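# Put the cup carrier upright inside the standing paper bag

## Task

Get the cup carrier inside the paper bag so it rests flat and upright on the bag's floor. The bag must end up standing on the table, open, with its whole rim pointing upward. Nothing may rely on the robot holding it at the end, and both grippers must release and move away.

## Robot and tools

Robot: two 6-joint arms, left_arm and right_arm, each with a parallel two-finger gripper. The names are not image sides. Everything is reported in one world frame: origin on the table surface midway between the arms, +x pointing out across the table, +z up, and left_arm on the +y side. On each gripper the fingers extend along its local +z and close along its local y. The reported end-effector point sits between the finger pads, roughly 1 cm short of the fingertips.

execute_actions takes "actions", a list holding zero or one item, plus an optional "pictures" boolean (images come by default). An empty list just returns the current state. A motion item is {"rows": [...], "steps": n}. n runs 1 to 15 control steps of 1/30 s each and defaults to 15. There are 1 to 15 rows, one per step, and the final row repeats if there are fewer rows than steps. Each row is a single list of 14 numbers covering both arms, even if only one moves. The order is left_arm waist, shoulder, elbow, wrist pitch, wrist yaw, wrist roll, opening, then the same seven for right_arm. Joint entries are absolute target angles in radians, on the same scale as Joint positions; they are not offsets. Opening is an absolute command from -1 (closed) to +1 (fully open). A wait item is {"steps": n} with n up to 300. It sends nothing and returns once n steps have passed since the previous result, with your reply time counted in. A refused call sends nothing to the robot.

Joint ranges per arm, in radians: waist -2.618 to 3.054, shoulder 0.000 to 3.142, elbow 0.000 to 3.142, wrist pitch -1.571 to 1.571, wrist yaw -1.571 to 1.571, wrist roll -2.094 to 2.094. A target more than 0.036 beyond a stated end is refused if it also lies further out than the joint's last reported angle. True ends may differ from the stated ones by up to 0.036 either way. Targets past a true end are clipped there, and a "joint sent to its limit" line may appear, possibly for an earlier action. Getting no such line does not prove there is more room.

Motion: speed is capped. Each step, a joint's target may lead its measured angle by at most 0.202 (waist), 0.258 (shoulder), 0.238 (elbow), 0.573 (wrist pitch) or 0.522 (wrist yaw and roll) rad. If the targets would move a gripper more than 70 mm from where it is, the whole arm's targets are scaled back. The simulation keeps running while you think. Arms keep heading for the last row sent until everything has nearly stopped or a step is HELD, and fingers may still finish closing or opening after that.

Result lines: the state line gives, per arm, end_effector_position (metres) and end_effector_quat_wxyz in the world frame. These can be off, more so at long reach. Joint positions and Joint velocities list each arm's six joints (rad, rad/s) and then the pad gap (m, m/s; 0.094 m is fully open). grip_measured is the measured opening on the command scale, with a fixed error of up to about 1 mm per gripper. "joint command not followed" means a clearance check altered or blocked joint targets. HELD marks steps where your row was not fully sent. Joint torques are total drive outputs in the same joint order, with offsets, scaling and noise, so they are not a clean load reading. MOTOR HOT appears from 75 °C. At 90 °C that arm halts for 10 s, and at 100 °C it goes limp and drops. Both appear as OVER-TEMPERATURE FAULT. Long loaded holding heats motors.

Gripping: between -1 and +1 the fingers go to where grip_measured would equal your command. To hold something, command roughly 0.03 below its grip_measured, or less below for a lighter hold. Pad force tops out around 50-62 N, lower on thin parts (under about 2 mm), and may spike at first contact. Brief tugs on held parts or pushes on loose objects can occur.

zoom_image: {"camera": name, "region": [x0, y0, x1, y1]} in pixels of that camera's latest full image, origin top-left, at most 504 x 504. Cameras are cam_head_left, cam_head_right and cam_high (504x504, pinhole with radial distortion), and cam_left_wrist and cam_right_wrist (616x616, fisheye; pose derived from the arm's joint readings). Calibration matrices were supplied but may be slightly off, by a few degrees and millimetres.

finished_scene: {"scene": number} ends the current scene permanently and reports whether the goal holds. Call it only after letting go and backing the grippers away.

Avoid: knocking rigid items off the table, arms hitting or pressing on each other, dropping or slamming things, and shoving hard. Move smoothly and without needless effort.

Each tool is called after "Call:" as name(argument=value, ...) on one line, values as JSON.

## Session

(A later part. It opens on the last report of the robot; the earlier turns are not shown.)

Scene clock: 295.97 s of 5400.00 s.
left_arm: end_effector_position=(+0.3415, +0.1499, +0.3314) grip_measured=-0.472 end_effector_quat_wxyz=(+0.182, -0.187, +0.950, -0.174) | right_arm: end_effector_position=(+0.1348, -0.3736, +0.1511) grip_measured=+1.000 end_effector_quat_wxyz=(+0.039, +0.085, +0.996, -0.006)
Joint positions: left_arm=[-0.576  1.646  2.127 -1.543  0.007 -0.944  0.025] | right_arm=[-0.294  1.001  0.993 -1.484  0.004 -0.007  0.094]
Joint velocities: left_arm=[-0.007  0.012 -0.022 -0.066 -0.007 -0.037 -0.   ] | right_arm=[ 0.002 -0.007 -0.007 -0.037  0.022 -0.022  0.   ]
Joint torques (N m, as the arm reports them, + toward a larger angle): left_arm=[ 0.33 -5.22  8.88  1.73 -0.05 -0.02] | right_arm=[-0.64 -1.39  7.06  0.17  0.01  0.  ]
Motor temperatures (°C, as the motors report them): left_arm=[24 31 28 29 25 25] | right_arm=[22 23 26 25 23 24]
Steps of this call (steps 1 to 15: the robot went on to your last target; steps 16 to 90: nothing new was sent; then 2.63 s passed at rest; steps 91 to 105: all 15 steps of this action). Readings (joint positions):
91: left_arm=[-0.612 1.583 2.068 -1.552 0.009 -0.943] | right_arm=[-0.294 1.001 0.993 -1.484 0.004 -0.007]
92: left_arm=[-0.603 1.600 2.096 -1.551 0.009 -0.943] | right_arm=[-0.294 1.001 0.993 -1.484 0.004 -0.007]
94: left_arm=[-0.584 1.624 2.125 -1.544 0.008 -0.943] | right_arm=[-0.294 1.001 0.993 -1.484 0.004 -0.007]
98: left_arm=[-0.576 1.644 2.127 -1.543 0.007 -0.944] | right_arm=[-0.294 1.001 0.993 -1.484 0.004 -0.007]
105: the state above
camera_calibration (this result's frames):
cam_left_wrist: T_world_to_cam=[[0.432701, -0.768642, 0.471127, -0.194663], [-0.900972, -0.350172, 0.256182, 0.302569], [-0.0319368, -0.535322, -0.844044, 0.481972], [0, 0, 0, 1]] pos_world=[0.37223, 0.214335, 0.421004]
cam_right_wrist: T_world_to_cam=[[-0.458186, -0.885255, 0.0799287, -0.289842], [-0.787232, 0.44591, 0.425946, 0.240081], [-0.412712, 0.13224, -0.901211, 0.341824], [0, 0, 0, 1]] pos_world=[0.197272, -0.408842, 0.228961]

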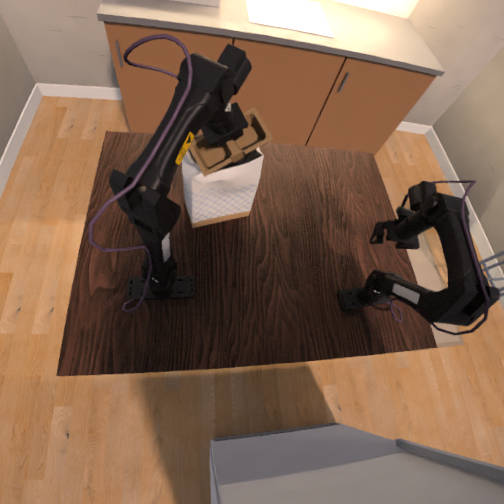

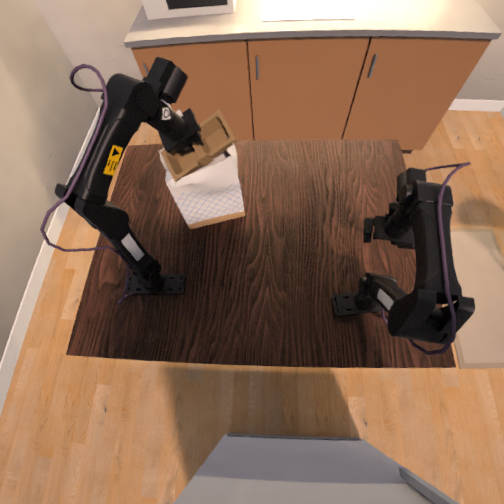

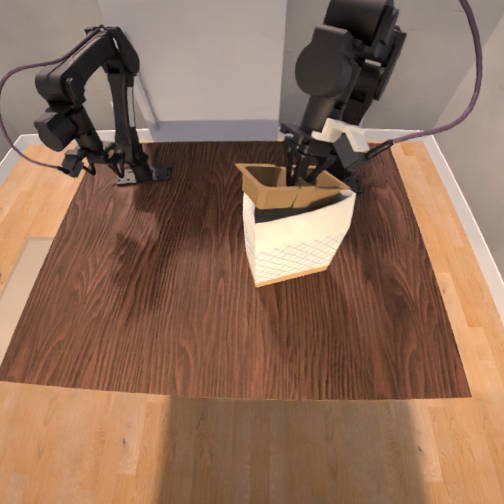

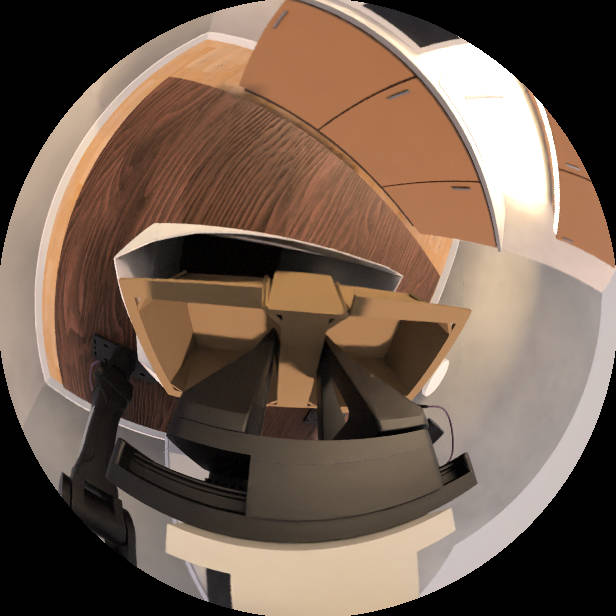

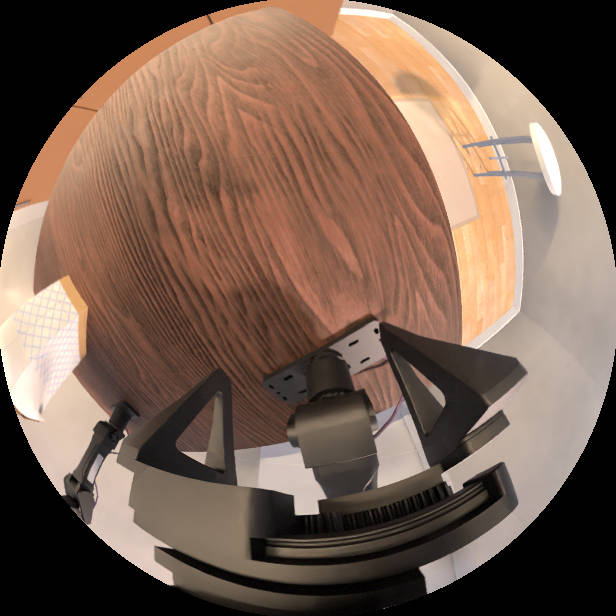

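Call:
execute_actions(actions=[{"rows":[[-0.57,1.65,2.26,-1.54,0,-0.95,-0.55, -0.3,1.0,1.0,-1.5,0,0,1],[-0.57,1.65,2.26,-1.54,0,-0.95,-0.55, -0.3,1.0,1.0,-1.5,0,0,1],[-0.57,1.65,2.26,-1.54,0,-0.95,-0.55, -0.3,1.0,1.0,-1.5,0,0,1],[-0.57,1.65,2.26,-1.54,0,-0.95,-0.55, -0.3,1.0,1.0,-1.5,0,0,1],[-0.57,1.65,2.26,-1.54,0,-0.95,-0.55, -0.3,1.0,1.0,-1.5,0,0,1],[-0.57,1.65,2.26,-1.54,0,-0.95,-0.55, -0.3,1.0,1.0,-1.5,0,0,1],[-0.57,1.65,2.26,-1.54,0,-0.95,-0.55, -0.3,1.0,1.0,-1.5,0,0,1],[-0.53,1.72,2.33,-1.54,0,-0.95,-0.55, -0.3,1.0,1.0,-1.5,0,0,1]]}])

Call:
zoom_image(camera="cam_head_right", region=[110,60,290,240])

Call:
zoom_image(camera="cam_high", region=[210,80,400,270])

Scene clock: 307.13 s of 5400.00 s.
left_arm: end_effector_position=(+0.3671, +0.1518, +0.3604) grip_measured=-0.472 end_effector_quat_wxyz=(+0.221, -0.203, +0.932, -0.201) | right_arm: end_effector_position=(+0.1348, -0.3736, +0.1511) grip_measured=+1.000 end_effector_quat_wxyz=(+0.039, +0.085, +0.996, -0.006)
Joint positions: left_arm=[-0.536  1.715  2.296 -1.545  0.007 -0.944  0.025] | right_arm=[-0.294  1.001  0.993 -1.484  0.004 -0.007  0.094]
Joint velocities: left_arm=[-0.017  0.061 -0.017 -0.022  0.007 -0.051  0.001] | right_arm=[-0.002 -0.002  0.007 -0.007 -0.037 -0.022  0.   ]
Joint torques (N m, as the arm reports them, + toward a larger angle): left_arm=[ 0.34 -5.7   8.59  1.97 -0.03 -0.02] | right_arm=[-0.35 -1.19  6.94  0.15 -0.01  0.02]
Motor temperatures (°C, as the motors report them): left_arm=[24 31 29 29 25 25] | right_arm=[22 23 26 25 23 24]
Steps of this call (steps 1 to 15: the robot went on to your last target; steps 16 to 90: nothing new was sent; then 7.67 s passed at rest; steps 91 to 105: all 15 steps of this action). Readings (joint positions):
91: left_arm=[-0.576 1.651 2.147 -1.552 0.007 -0.944] | right_arm=[-0.294 1.001 0.993 -1.484 0.004 -0.007]
92: left_arm=[-0.576 1.659 2.175 -1.551 0.007 -0.944] | right_arm=[-0.294 1.001 0.993 -1.484 0.004 -0.007]
94: left_arm=[-0.576 1.660 2.213 -1.547 0.007 -0.944] | right_arm=[-0.294 1.001 0.993 -1.484 0.004 -0.007]
98: left_arm=[-0.572 1.666 2.251 -1.552 0.010 -0.944] | right_arm=[-0.294 1.001 0.993 -1.484 0.004 -0.007]
105: the state above
camera_calibration (this result's frames):
cam_left_wrist: T_world_to_cam=[[0.42037, -0.725894, 0.544396, -0.24633], [-0.9053, -0.375872, 0.197866, 0.345427], [0.0609933, -0.576019, -0.815158, 0.4699], [0, 0, 0, 1]] pos_world=[0.387604, 0.221698, 0.448796]
cam_right_wrist: T_world_to_cam=[[-0.458186, -0.885255, 0.0799287, -0.289842], [-0.787232, 0.44591, 0.425946, 0.240081], [-0.412712, 0.13224, -0.901211, 0.341824], [0, 0, 0, 1]] pos_world=[0.197272, -0.408842, 0.228961]

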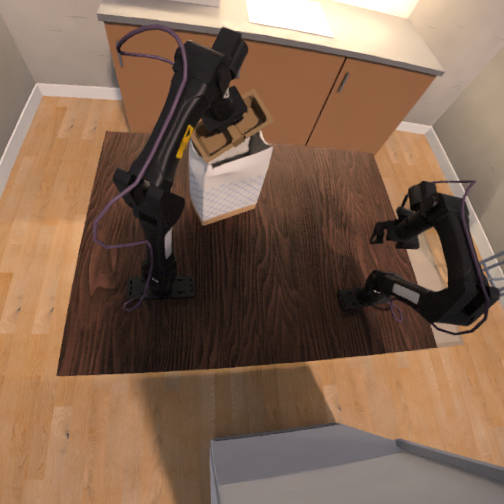

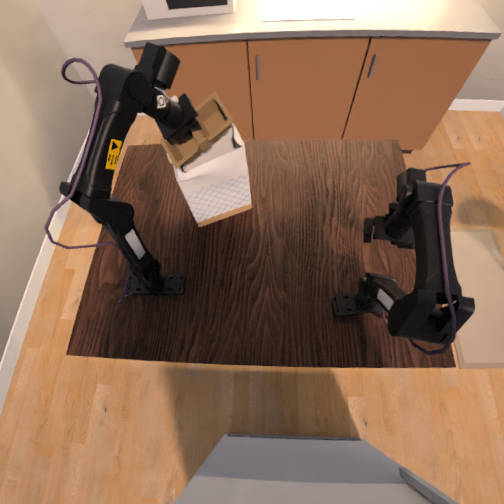

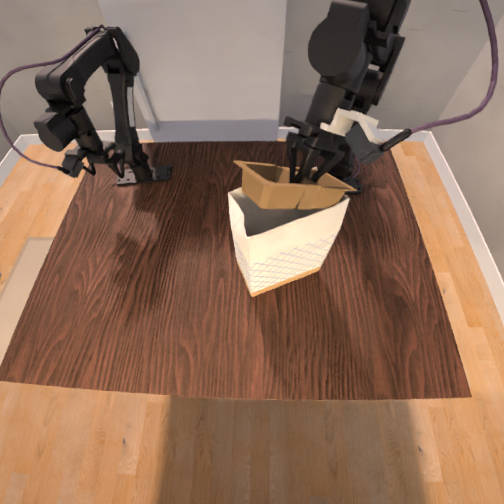

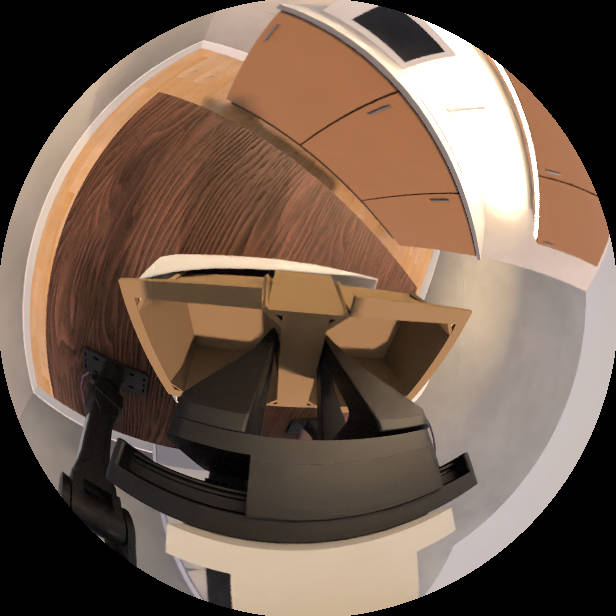

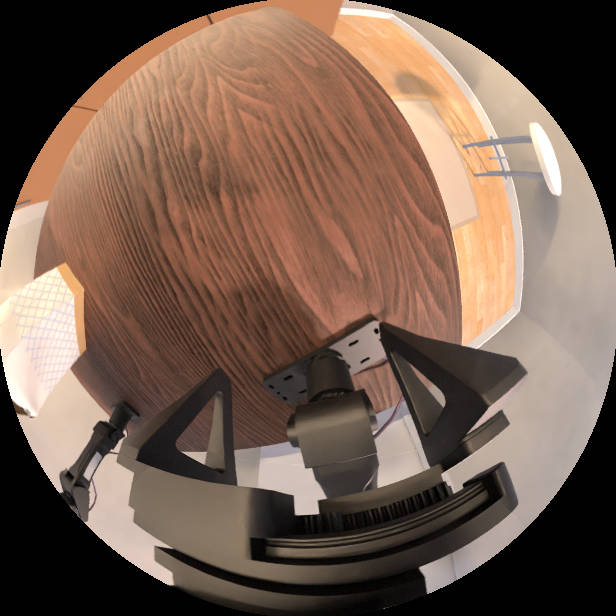

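Region (110, 60, 290, 240) of cam_head_right's 504x504 image, scaled by 2.800, with more detail than that image has.

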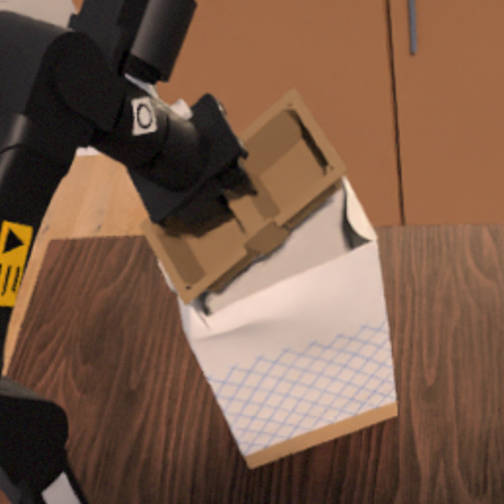

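Region (210, 80, 400, 270) of cam_high's 504x504 image, scaled by 2.653, with more detail than that image has.

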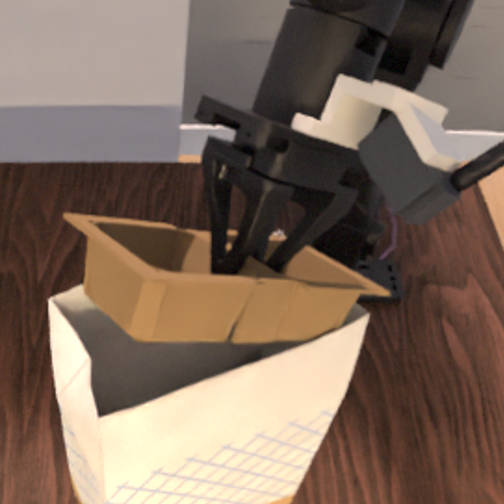

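Call:
execute_actions(actions=[{"rows":[[-0.53,1.7,2.45,-1.54,0,-0.97,-0.55, -0.3,1.0,1.0,-1.5,0,0,1],[-0.53,1.7,2.45,-1.54,0,-0.97,-0.55, -0.3,1.0,1.0,-1.5,0,0,1],[-0.53,1.7,2.45,-1.54,0,-0.97,-0.55, -0.3,1.0,1.0,-1.5,0,0,1],[-0.53,1.7,2.45,-1.54,0,-0.97,-0.55, -0.3,1.0,1.0,-1.5,0,0,1],[-0.53,1.7,2.45,-1.54,0,-0.97,-0.55, -0.3,1.0,1.0,-1.5,0,0,1],[-0.53,1.7,2.45,-1.54,0,-0.97,-0.55, -0.3,1.0,1.0,-1.5,0,0,1],[-0.53,1.7,2.45,-1.54,0,-0.97,-0.55, -0.3,1.0,1.0,-1.5,0,0,1],[-0.61,1.7,2.45,-1.54,0,-1.02,-0.55, -0.3,1.0,1.0,-1.5,0,0,1]]}])

Call:
zoom_image(camera="cam_head_right", region=[110,40,290,240])

Call:
zoom_image(camera="cam_high", region=[200,80,400,300])

Scene clock: 325.70 s of 5400.00 s.
left_arm: end_effector_position=(+0.3510, +0.1306, +0.4048) grip_measured=-0.472 end_effector_quat_wxyz=(+0.254, -0.192, +0.911, -0.262) | right_arm: end_effector_position=(+0.1348, -0.3736, +0.1511) grip_measured=+1.000 end_effector_quat_wxyz=(+0.039, +0.085, +0.996, -0.006)
Joint positions: left_arm=[-0.608  1.705  2.426 -1.544  0.006 -1.004  0.025] | right_arm=[-0.294  1.001  0.993 -1.484  0.004 -0.007  0.094]
Joint velocities: left_arm=[ 0.002 -0.007 -0.007 -0.051  0.051 -0.081 -0.   ] | right_arm=[ 0.012  0.002  0.017 -0.051  0.007 -0.007  0.   ]
Joint torques (N m, as the arm reports them, + toward a larger angle): left_arm=[-0.24 -5.83  7.12  2.11 -0.05 -0.04] | right_arm=[-0.62 -1.48  6.99  0.19 -0.01  0.04]
Motor temperatures (°C, as the motors report them): left_arm=[24 32 29 30 25 25] | right_arm=[22 23 26 25 23 24]
Steps of this call (steps 1 to 15: the robot went on to your last target; steps 16 to 90: nothing new was sent; then 15.07 s passed at rest; steps 91 to 105: all 15 steps of this action). Readings (joint positions):
91: left_arm=[-0.536 1.721 2.320 -1.552 0.007 -0.947] | right_arm=[-0.294 1.001 0.993 -1.484 0.004 -0.007]
92: left_arm=[-0.536 1.729 2.352 -1.550 0.007 -0.950] | right_arm=[-0.294 1.001 0.993 -1.484 0.004 -0.007]
94: left_arm=[-0.536 1.726 2.398 -1.545 0.007 -0.955] | right_arm=[-0.294 1.001 0.993 -1.484 0.004 -0.007]
98: left_arm=[-0.544 1.706 2.426 -1.544 0.002 -0.968] | right_arm=[-0.294 1.001 0.993 -1.484 0.004 -0.007]
105: the state above
camera_calibration (this result's frames):
cam_left_wrist: T_world_to_cam=[[0.3427, -0.672433, 0.656041, -0.304035], [-0.931199, -0.335465, 0.142589, 0.340284], [0.124197, -0.65977, -0.741133, 0.453678], [0, 0, 0, 1]] pos_world=[0.36472, 0.209033, 0.487175]
cam_right_wrist: T_world_to_cam=[[-0.458186, -0.885255, 0.0799287, -0.289842], [-0.787232, 0.44591, 0.425946, 0.240081], [-0.412712, 0.13224, -0.901211, 0.341824], [0, 0, 0, 1]] pos_world=[0.197272, -0.408842, 0.228961]

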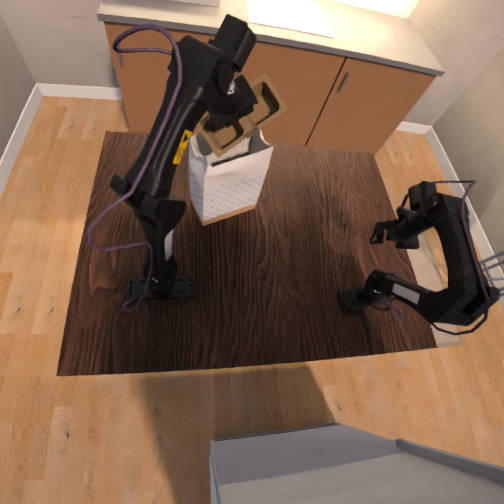

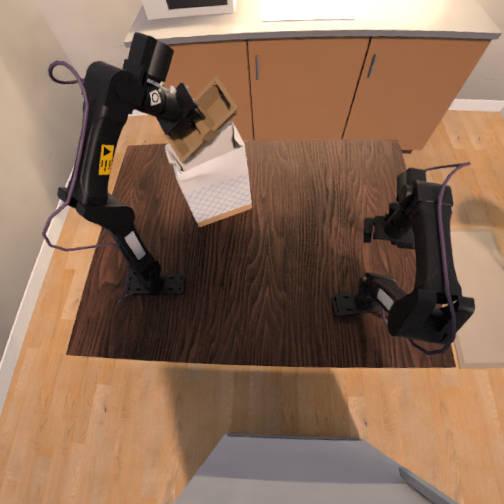

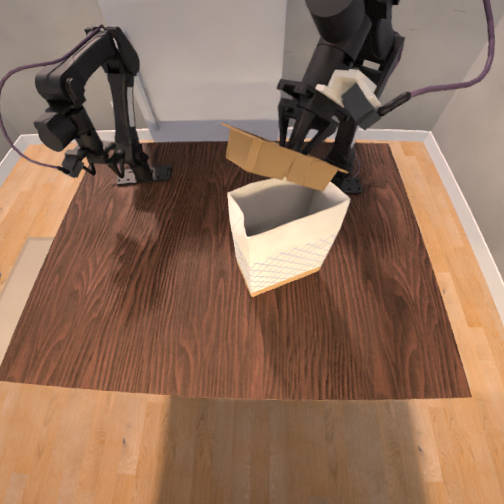

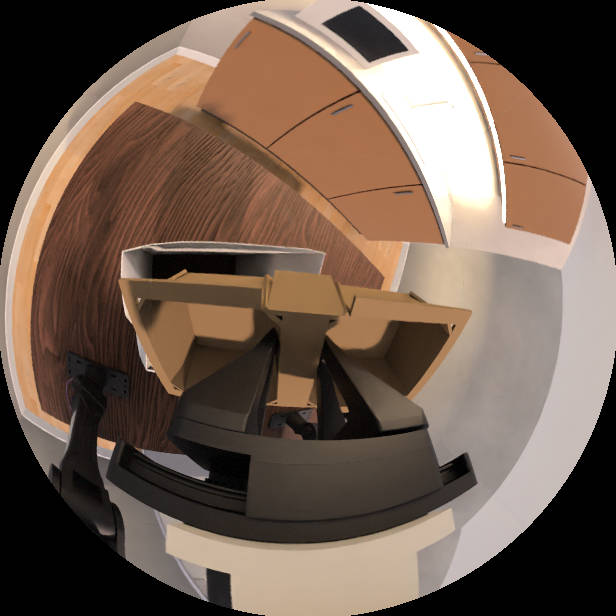

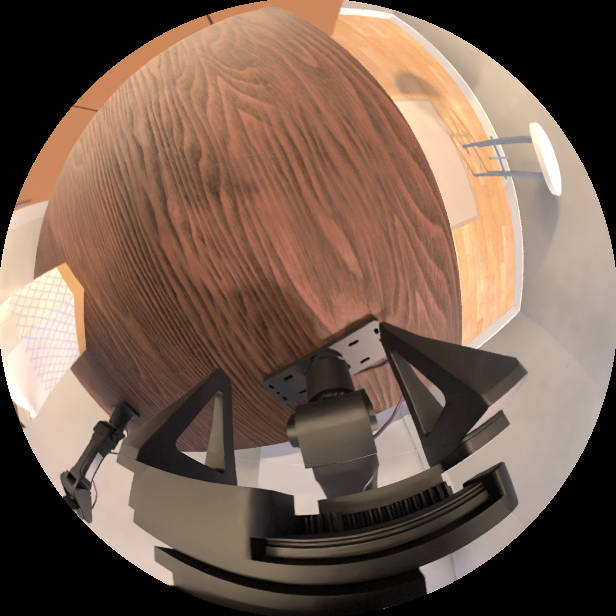

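Region (110, 40, 290, 240) of cam_head_right's 504x504 image, scaled by 2.520, with more detail than that image has; it fills the left 454 columns of this view, and the rest is white.

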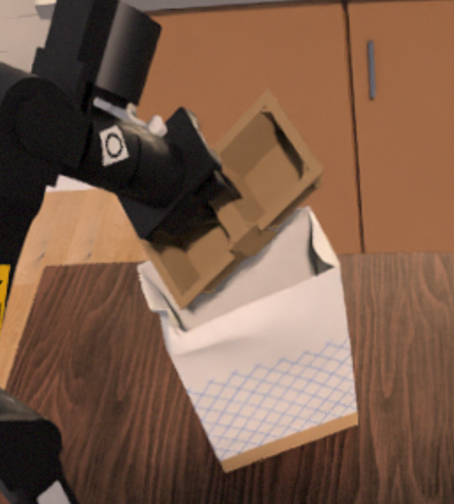

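Region (200, 80, 400, 300) of cam_high's 504x504 image, scaled by 2.291, with more detail than that image has; it fills the left 458 columns of this view, and the rest is white.

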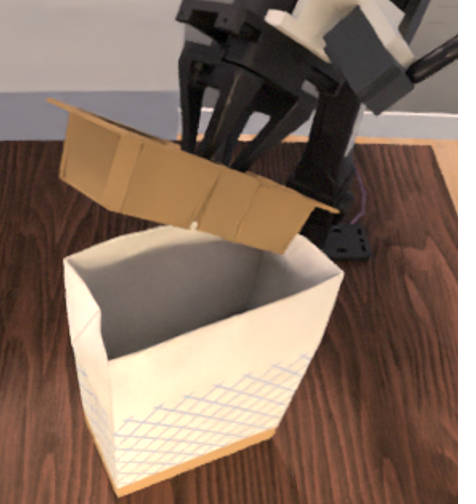

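Call:
execute_actions(actions=[{"rows":[[-0.6,1.7,2.4,-1.54,0,-1.02,-0.55, -0.3,1.0,1.0,-1.5,0,0,1],[-0.6,1.7,2.4,-1.54,0,-1.02,-0.55, -0.3,1.0,1.0,-1.5,0,0,1],[-0.6,1.7,2.4,-1.54,0,-1.02,-0.55, -0.3,1.0,1.0,-1.5,0,0,1],[-0.6,1.7,2.33,-1.54,0,-1.02,-0.55, -0.3,1.0,1.0,-1.5,0,0,1],[-0.6,1.7,2.33,-1.54,0,-1.02,-0.55, -0.3,1.0,1.0,-1.5,0,0,1],[-0.6,1.7,2.33,-1.54,0,-1.02,-0.55, -0.3,1.0,1.0,-1.5,0,0,1],[-0.6,1.7,2.26,-1.54,0,-1.02,-0.55, -0.3,1.0,1.0,-1.5,0,0,1]]}])

Call:
zoom_image(camera="cam_head_right", region=[110,40,290,240])

Call:
zoom_image(camera="cam_high", region=[200,80,400,300])

Scene clock: 334.33 s of 5400.00 s.
left_arm: end_effector_position=(+0.3534, +0.1290, +0.3541) grip_measured=-0.472 end_effector_quat_wxyz=(+0.201, -0.203, +0.935, -0.211) | right_arm: end_effector_position=(+0.1348, -0.3736, +0.1511) grip_measured=+1.000 end_effector_quat_wxyz=(+0.039, +0.085, +0.996, -0.006)
Joint positions: left_arm=[-0.608  1.712  2.268 -1.537  0.006 -1.014  0.025] | right_arm=[-0.294  1.001  0.993 -1.484  0.004 -0.007  0.094]
Joint velocities: left_arm=[ 0.012 -0.007 -0.012  0.037  0.037 -0.037 -0.   ] | right_arm=[-0.007  0.007  0.002 -0.022  0.037 -0.007  0.   ]
Joint torques (N m, as the arm reports them, + toward a larger angle): left_arm=[ 0.44 -6.79  5.03  1.76 -0.04 -0.03] | right_arm=[-0.39 -1.31  6.96  0.2  -0.06  0.04]
Motor temperatures (°C, as the motors report them): left_arm=[24 32 29 30 25 25] | right_arm=[22 23 26 25 23 24]
Steps of this call (steps 1 to 15: the robot went on to your last target; steps 16 to 90: nothing new was sent; then 5.13 s passed at rest; steps 91 to 105: all 15 steps of this action). Readings (joint positions):
91: left_arm=[-0.608 1.705 2.426 -1.544 0.006 -1.013] | right_arm=[-0.294 1.001 0.993 -1.484 0.004 -0.007]
92: left_arm=[-0.608 1.705 2.426 -1.544 0.006 -1.013] | right_arm=[-0.294 1.001 0.993 -1.484 0.004 -0.007]
94: left_arm=[-0.608 1.702 2.411 -1.538 0.006 -1.013] | right_arm=[-0.294 1.001 0.993 -1.484 0.004 -0.007]
98: left_arm=[-0.608 1.697 2.321 -1.535 0.006 -1.014] | right_arm=[-0.294 1.001 0.993 -1.484 0.004 -0.007]
105: the state above
camera_calibration (this result's frames):
cam_left_wrist: T_world_to_cam=[[0.429018, -0.71855, 0.547384, -0.258731], [-0.90294, -0.358138, 0.237563, 0.308525], [0.0253383, -0.596173, -0.802456, 0.463188], [0, 0, 0, 1]] pos_world=[0.377844, 0.200724, 0.440019]
cam_right_wrist: T_world_to_cam=[[-0.458186, -0.885255, 0.0799287, -0.289842], [-0.787232, 0.44591, 0.425946, 0.240081], [-0.412712, 0.13224, -0.901211, 0.341824], [0, 0, 0, 1]] pos_world=[0.197272, -0.408842, 0.228961]

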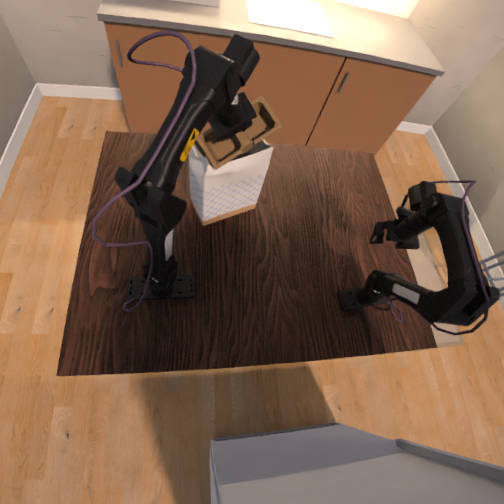

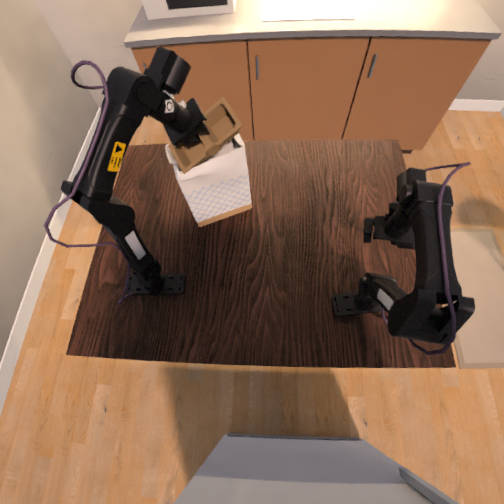

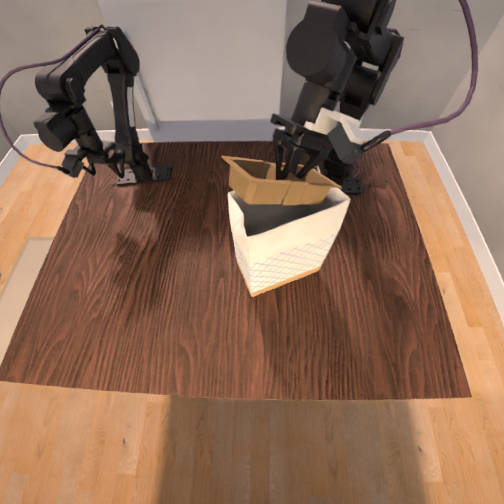

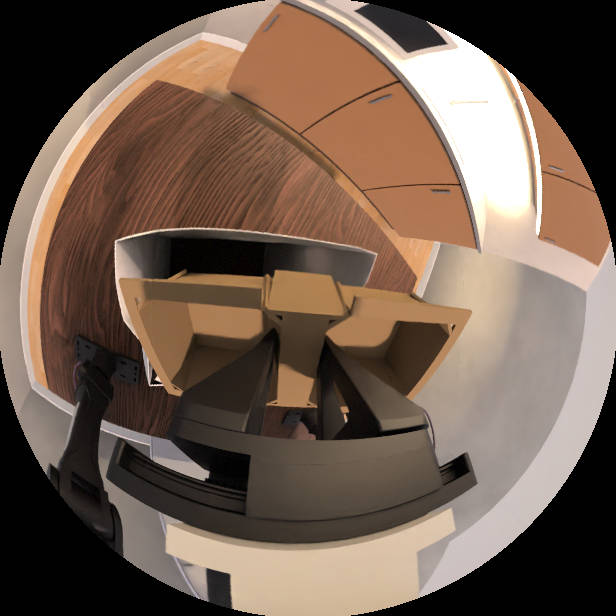

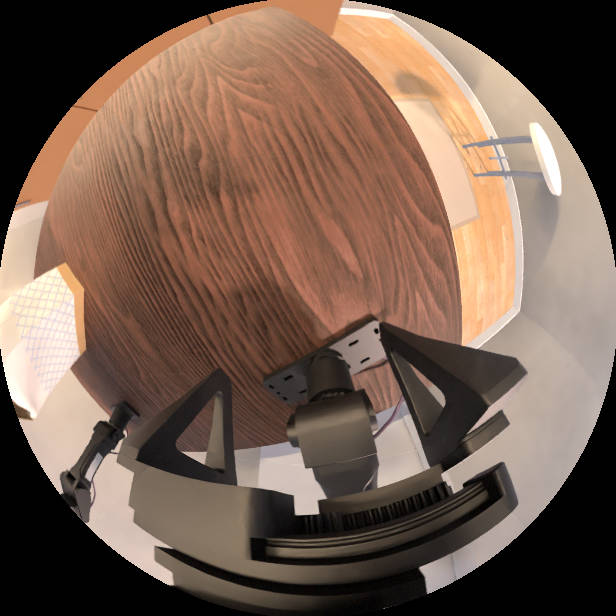

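Region (110, 40, 290, 240) of cam_head_right's 504x504 image, scaled by 2.520, with more detail than that image has; it fills the left 454 columns of this view, and the rest is white.

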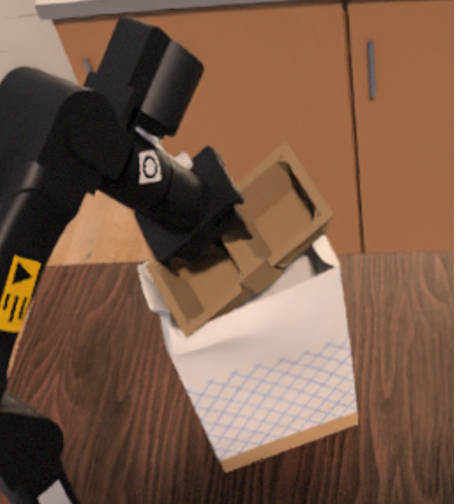

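Region (200, 80, 400, 300) of cam_high's 504x504 image, scaled by 2.291, with more detail than that image has; it fills the left 458 columns of this view, and the rest is white.

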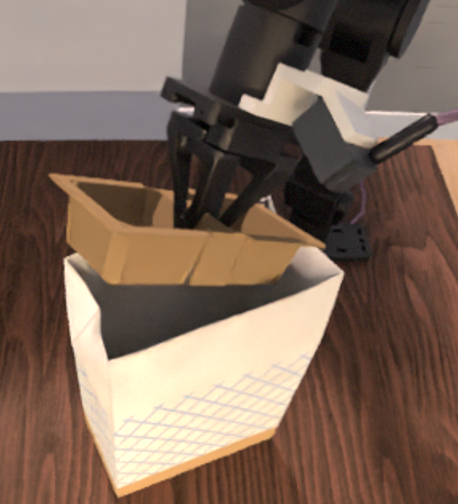

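Call:
execute_actions(actions=[{"rows":[[-0.6,1.72,2.18,-1.54,0,-1.02,-0.55,-0.3,1.0,1.0,-1.5,0,0,1]],"steps":15}])

Scene clock: 352.23 s of 5400.00 s.
left_arm: end_effector_position=(+0.3537, +0.1288, +0.3265) grip_measured=-0.472 end_effector_quat_wxyz=(+0.173, -0.205, +0.946, -0.182) | right_arm: end_effector_position=(+0.1348, -0.3736, +0.1511) grip_measured=+1.000 end_effector_quat_wxyz=(+0.039, +0.085, +0.996, -0.006)
Joint positions: left_arm=[-0.608  1.723  2.193 -1.533  0.006 -1.014  0.025] | right_arm=[-0.294  1.001  0.993 -1.484  0.004 -0.007  0.094]
Joint velocities: left_arm=[-0.007 -0.017 -0.007 -0.037  0.037  0.022 -0.   ] | right_arm=[-0.012 -0.007  0.002 -0.037 -0.051  0.022  0.   ]
Joint torques (N m, as the arm reports them, + toward a larger angle): left_arm=[ 0.45 -6.32  5.08  1.6  -0.03 -0.02] | right_arm=[-0.56 -1.55  6.99  0.21 -0.02  0.02]
Motor temperatures (°C, as the motors report them): left_arm=[24 33 28 30 25 25] | right_arm=[22 23 26 25 23 24]
Steps of this call (steps 1 to 15: the robot went on to your last target; steps 16 to 90: nothing new was sent; then 14.40 s passed at rest; steps 91 to 105: all 15 steps of this action). Readings (joint positions):
91: left_arm=[-0.608 1.710 2.255 -1.532 0.006 -1.014] | right_arm=[-0.294 1.001 0.993 -1.484 0.004 -0.007]
92: left_arm=[-0.608 1.709 2.239 -1.533 0.006 -1.014] | right_arm=[-0.294 1.001 0.993 -1.484 0.004 -0.007]
94: left_arm=[-0.608 1.712 2.210 -1.533 0.006 -1.014] | right_arm=[-0.294 1.001 0.993 -1.484 0.004 -0.007]
98: left_arm=[-0.608 1.723 2.193 -1.533 0.006 -1.014] | right_arm=[-0.294 1.001 0.993 -1.484 0.004 -0.007]
105: the state above
camera_calibration (this result's frames):
cam_left_wrist: T_world_to_cam=[[0.465212, -0.742524, 0.481908, -0.232256], [-0.88462, -0.370274, 0.283453, 0.295346], [-0.032033, -0.558171, -0.829107, 0.465091], [0, 0, 0, 1]] pos_world=[0.384215, 0.196503, 0.41382]
cam_right_wrist: T_world_to_cam=[[-0.458186, -0.885255, 0.0799287, -0.289842], [-0.787232, 0.44591, 0.425946, 0.240081], [-0.412712, 0.13224, -0.901211, 0.341824], [0, 0, 0, 1]] pos_world=[0.197272, -0.408842, 0.228961]

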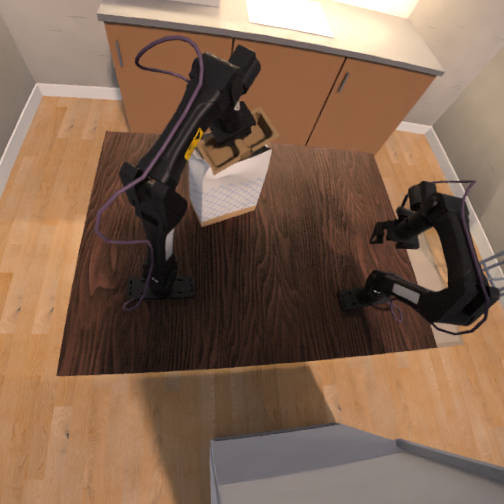

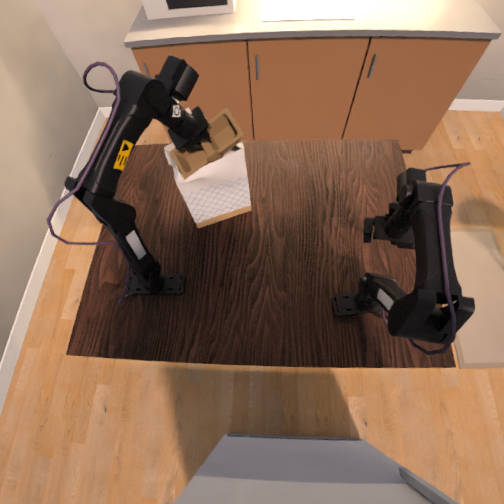

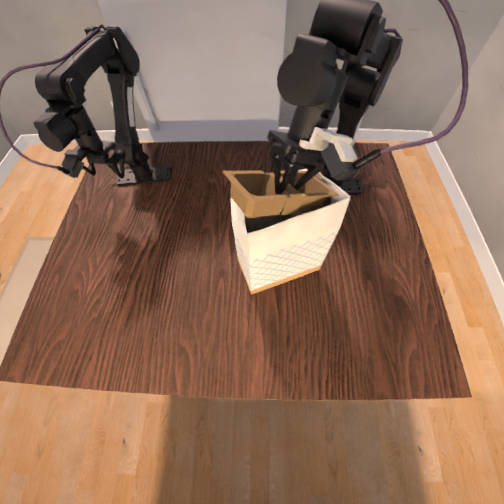

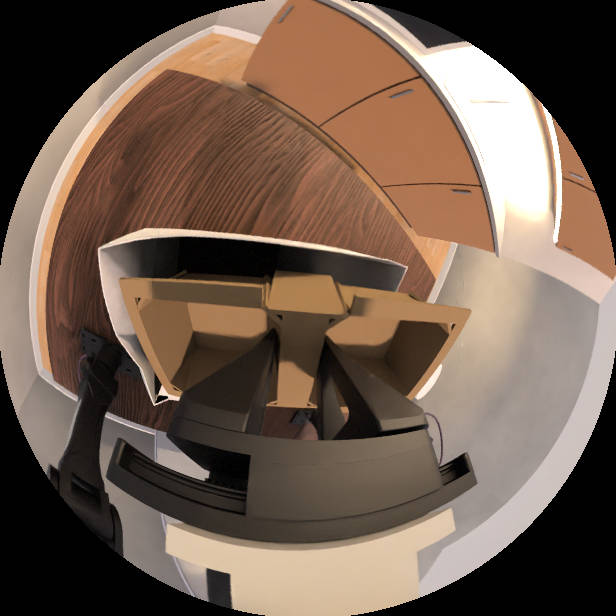

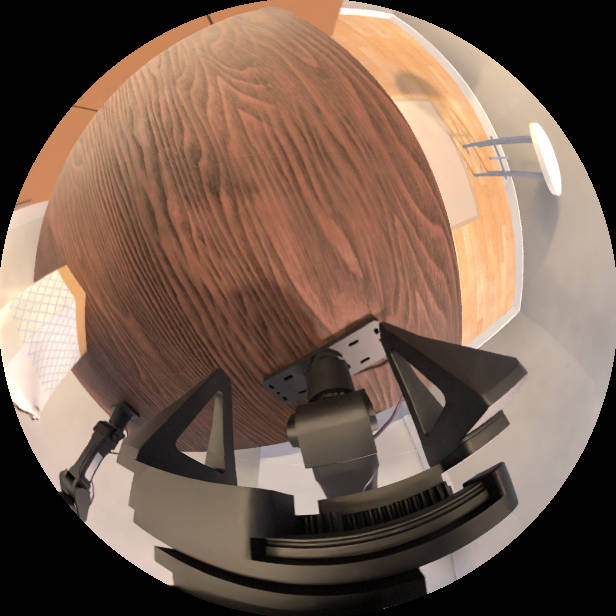

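Call:
execute_actions(actions=[{"rows":[[-0.57,1.71,2.11,-1.54,0,-0.99,-0.55,-0.3,1.0,1.0,-1.5,0,0,1]],"steps":15}])

Call:
execute_actions(actions=[{"rows":[[-0.55,1.72,2.03,-1.54,0,-0.98,-0.55,-0.3,1.0,1.0,-1.5,0,0,1]],"steps":15}])

Scene clock: 362.40 s of 5400.00 s.
left_arm: end_effector_position=(+0.3556, +0.1405, +0.3090) grip_measured=-0.472 end_effector_quat_wxyz=(+0.156, -0.217, +0.950, -0.160) | right_arm: end_effector_position=(+0.1348, -0.3736, +0.1511) grip_measured=+1.000 end_effector_quat_wxyz=(+0.039, +0.085, +0.996, -0.006)
Joint positions: left_arm=[-0.577  1.717  2.128 -1.531  0.008 -1.006  0.025] | right_arm=[-0.294  1.001  0.993 -1.484  0.004 -0.007  0.094]
Joint velocities: left_arm=[ 0.012  0.007 -0.012 -0.022  0.022 -0.066  0.   ] | right_arm=[ 0.002  0.012 -0.002 -0.037 -0.037  0.037  0.   ]
Joint torques (N m, as the arm reports them, + toward a larger angle): left_arm=[ 0.43 -6.8   4.65  1.44 -0.06  0.16] | right_arm=[-0.48 -1.52  6.97  0.18 -0.01  0.06]
Motor temperatures (°C, as the motors report them): left_arm=[24 33 28 30 25 25] | right_arm=[22 23 26 25 23 24]
Steps of this call (steps 1 to 15: the robot went on to your last target; steps 16 to 90: nothing new was sent; then 6.67 s passed at rest; steps 91 to 105: all 15 steps of this action). Readings (joint positions):
91: left_arm=[-0.605 1.721 2.181 -1.529 0.007 -1.011] | right_arm=[-0.294 1.001 0.993 -1.484 0.004 -0.007]
92: left_arm=[-0.599 1.717 2.164 -1.529 0.008 -1.010] | right_arm=[-0.294 1.001 0.993 -1.484 0.004 -0.007]
94: left_arm=[-0.586 1.717 2.140 -1.531 0.008 -1.009] | right_arm=[-0.294 1.001 0.993 -1.484 0.004 -0.007]
98: left_arm=[-0.577 1.717 2.128 -1.531 0.008 -1.008] | right_arm=[-0.294 1.001 0.993 -1.484 0.004 -0.007]
105: the state above
camera_calibration (this result's frames):
cam_left_wrist: T_world_to_cam=[[0.503543, -0.745663, 0.436385, -0.215108], [-0.862015, -0.39965, 0.311785, 0.293663], [-0.058085, -0.533167, -0.844014, 0.467482], [0, 0, 0, 1]] pos_world=[0.388612, 0.206211, 0.396872]
cam_right_wrist: T_world_to_cam=[[-0.458186, -0.885255, 0.0799287, -0.289842], [-0.787232, 0.44591, 0.425946, 0.240081], [-0.412712, 0.13224, -0.901211, 0.341824], [0, 0, 0, 1]] pos_world=[0.197272, -0.408842, 0.228961]

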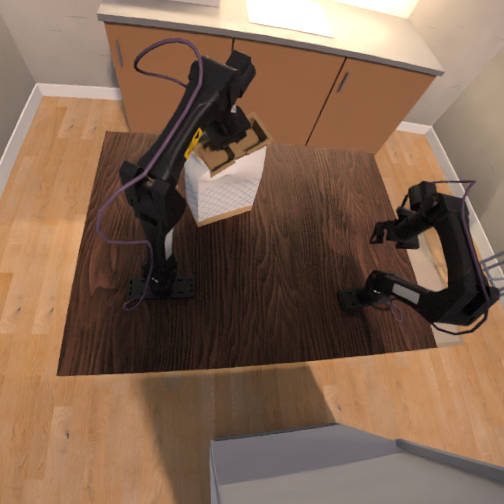

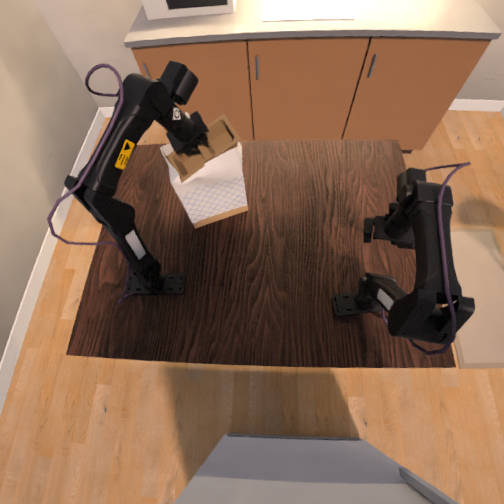

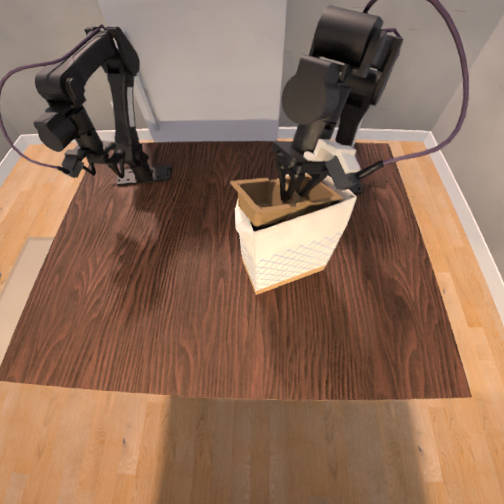

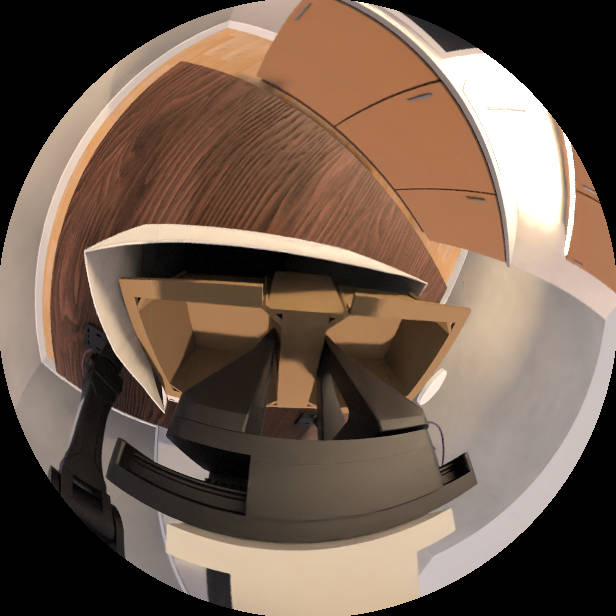

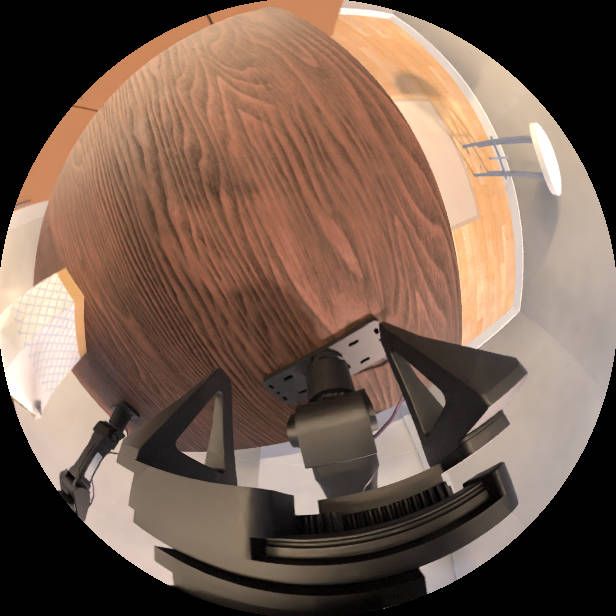

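Scene clock: 362.90 s of 5400.00 s.
left_arm: end_effector_position=(+0.3557, +0.1457, +0.2914) grip_measured=-0.472 end_effector_quat_wxyz=(+0.137, -0.225, +0.953, -0.147) | right_arm: end_effector_position=(+0.1348, -0.3736, +0.1511) grip_measured=+1.000 end_effector_quat_wxyz=(+0.039, +0.085, +0.996, -0.006)
Joint positions: left_arm=[-0.559  1.712  2.06  -1.515  0.021 -1.003  0.025] | right_arm=[-0.294  1.001  0.993 -1.484  0.004 -0.007  0.094]
Joint velocities: left_arm=[-0.017  0.002 -0.017 -0.022 -0.007 -0.037 -0.001] | right_arm=[-0.007  0.007 -0.032  0.066 -0.022 -0.022  0.   ]
Joint torques (N m, as the arm reports them, + toward a larger angle): left_arm=[ 0.48 -5.91  4.03  1.16 -0.2   0.22] | right_arm=[-0.53 -1.34  7.08  0.19 -0.04  0.05]
Motor temperatures (°C, as the motors report them): left_arm=[24 33 28 30 25 25] | right_arm=[22 23 26 25 23 24]
Steps of this call (steps 1 to 15: all 15 steps of this action). Readings (joint positions):
1: left_arm=[-0.575 1.715 2.114 -1.525 0.009 -1.005] | right_arm=[-0.294 1.001 0.993 -1.484 0.004 -0.007]
2: left_arm=[-0.572 1.711 2.096 -1.524 0.010 -1.004] | right_arm=[-0.294 1.001 0.993 -1.484 0.004 -0.007]
4: left_arm=[-0.564 1.712 2.069 -1.521 0.015 -1.003] | right_arm=[-0.294 1.001 0.993 -1.484 0.004 -0.007]
8: left_arm=[-0.559 1.712 2.060 -1.515 0.020 -1.003] | right_arm=[-0.294 1.001 0.993 -1.484 0.004 -0.007]
15: the state above
camera_calibration (this result's frames):
cam_left_wrist: T_world_to_cam=[[0.530242, -0.746869, 0.401285, -0.202754], [-0.842943, -0.413559, 0.344118, 0.287103], [-0.091056, -0.520726, -0.848854, 0.466748], [0, 0, 0, 1]] pos_world=[0.39202, 0.210351, 0.378766]
cam_right_wrist: T_world_to_cam=[[-0.458186, -0.885255, 0.0799287, -0.289842], [-0.787232, 0.44591, 0.425946, 0.240081], [-0.412712, 0.13224, -0.901211, 0.341824], [0, 0, 0, 1]] pos_world=[0.197272, -0.408842, 0.228961]

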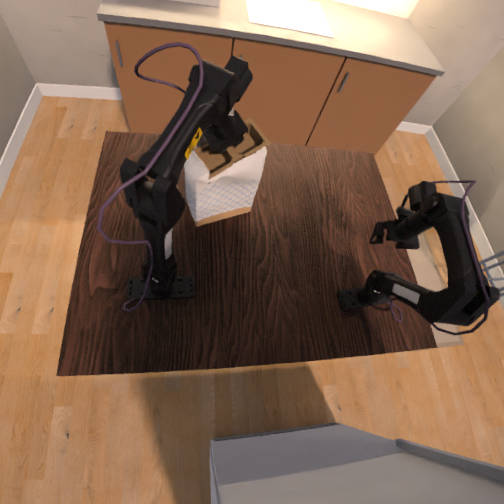

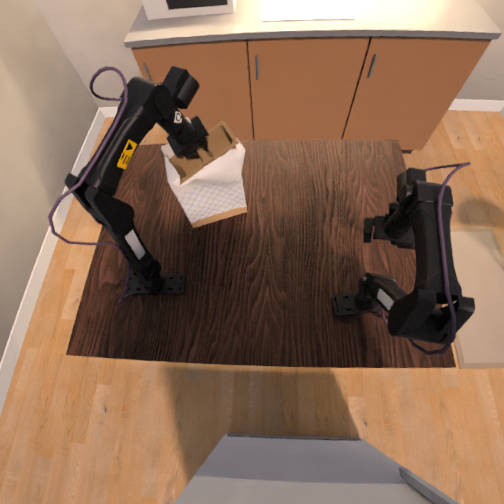

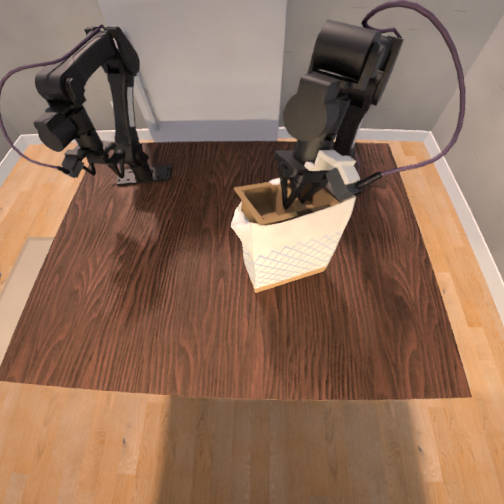

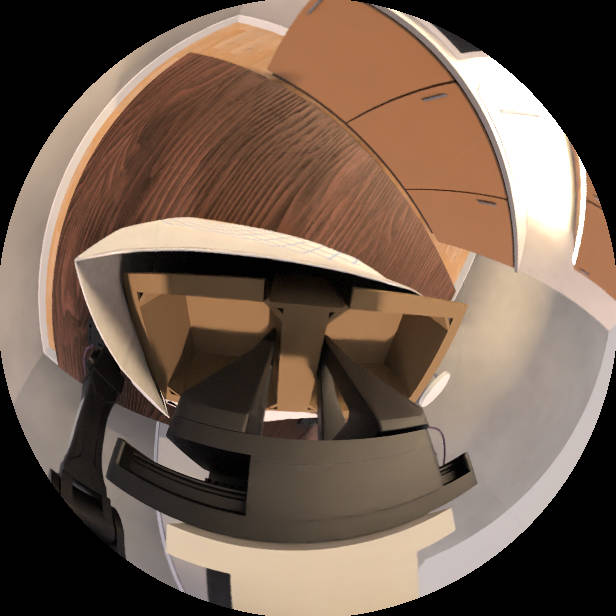

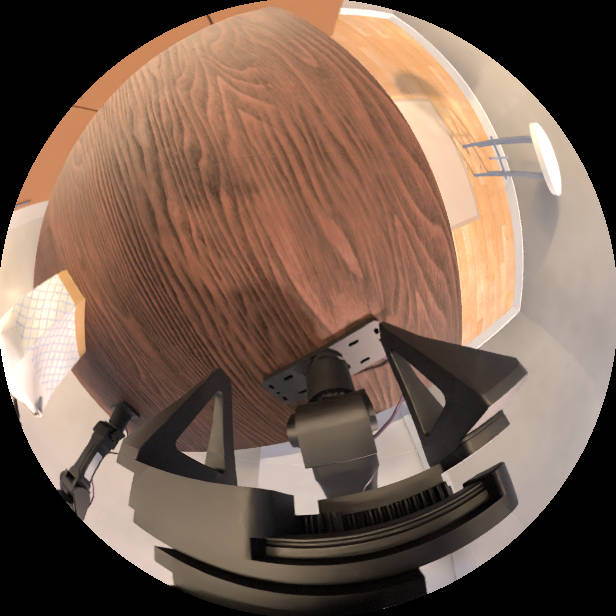

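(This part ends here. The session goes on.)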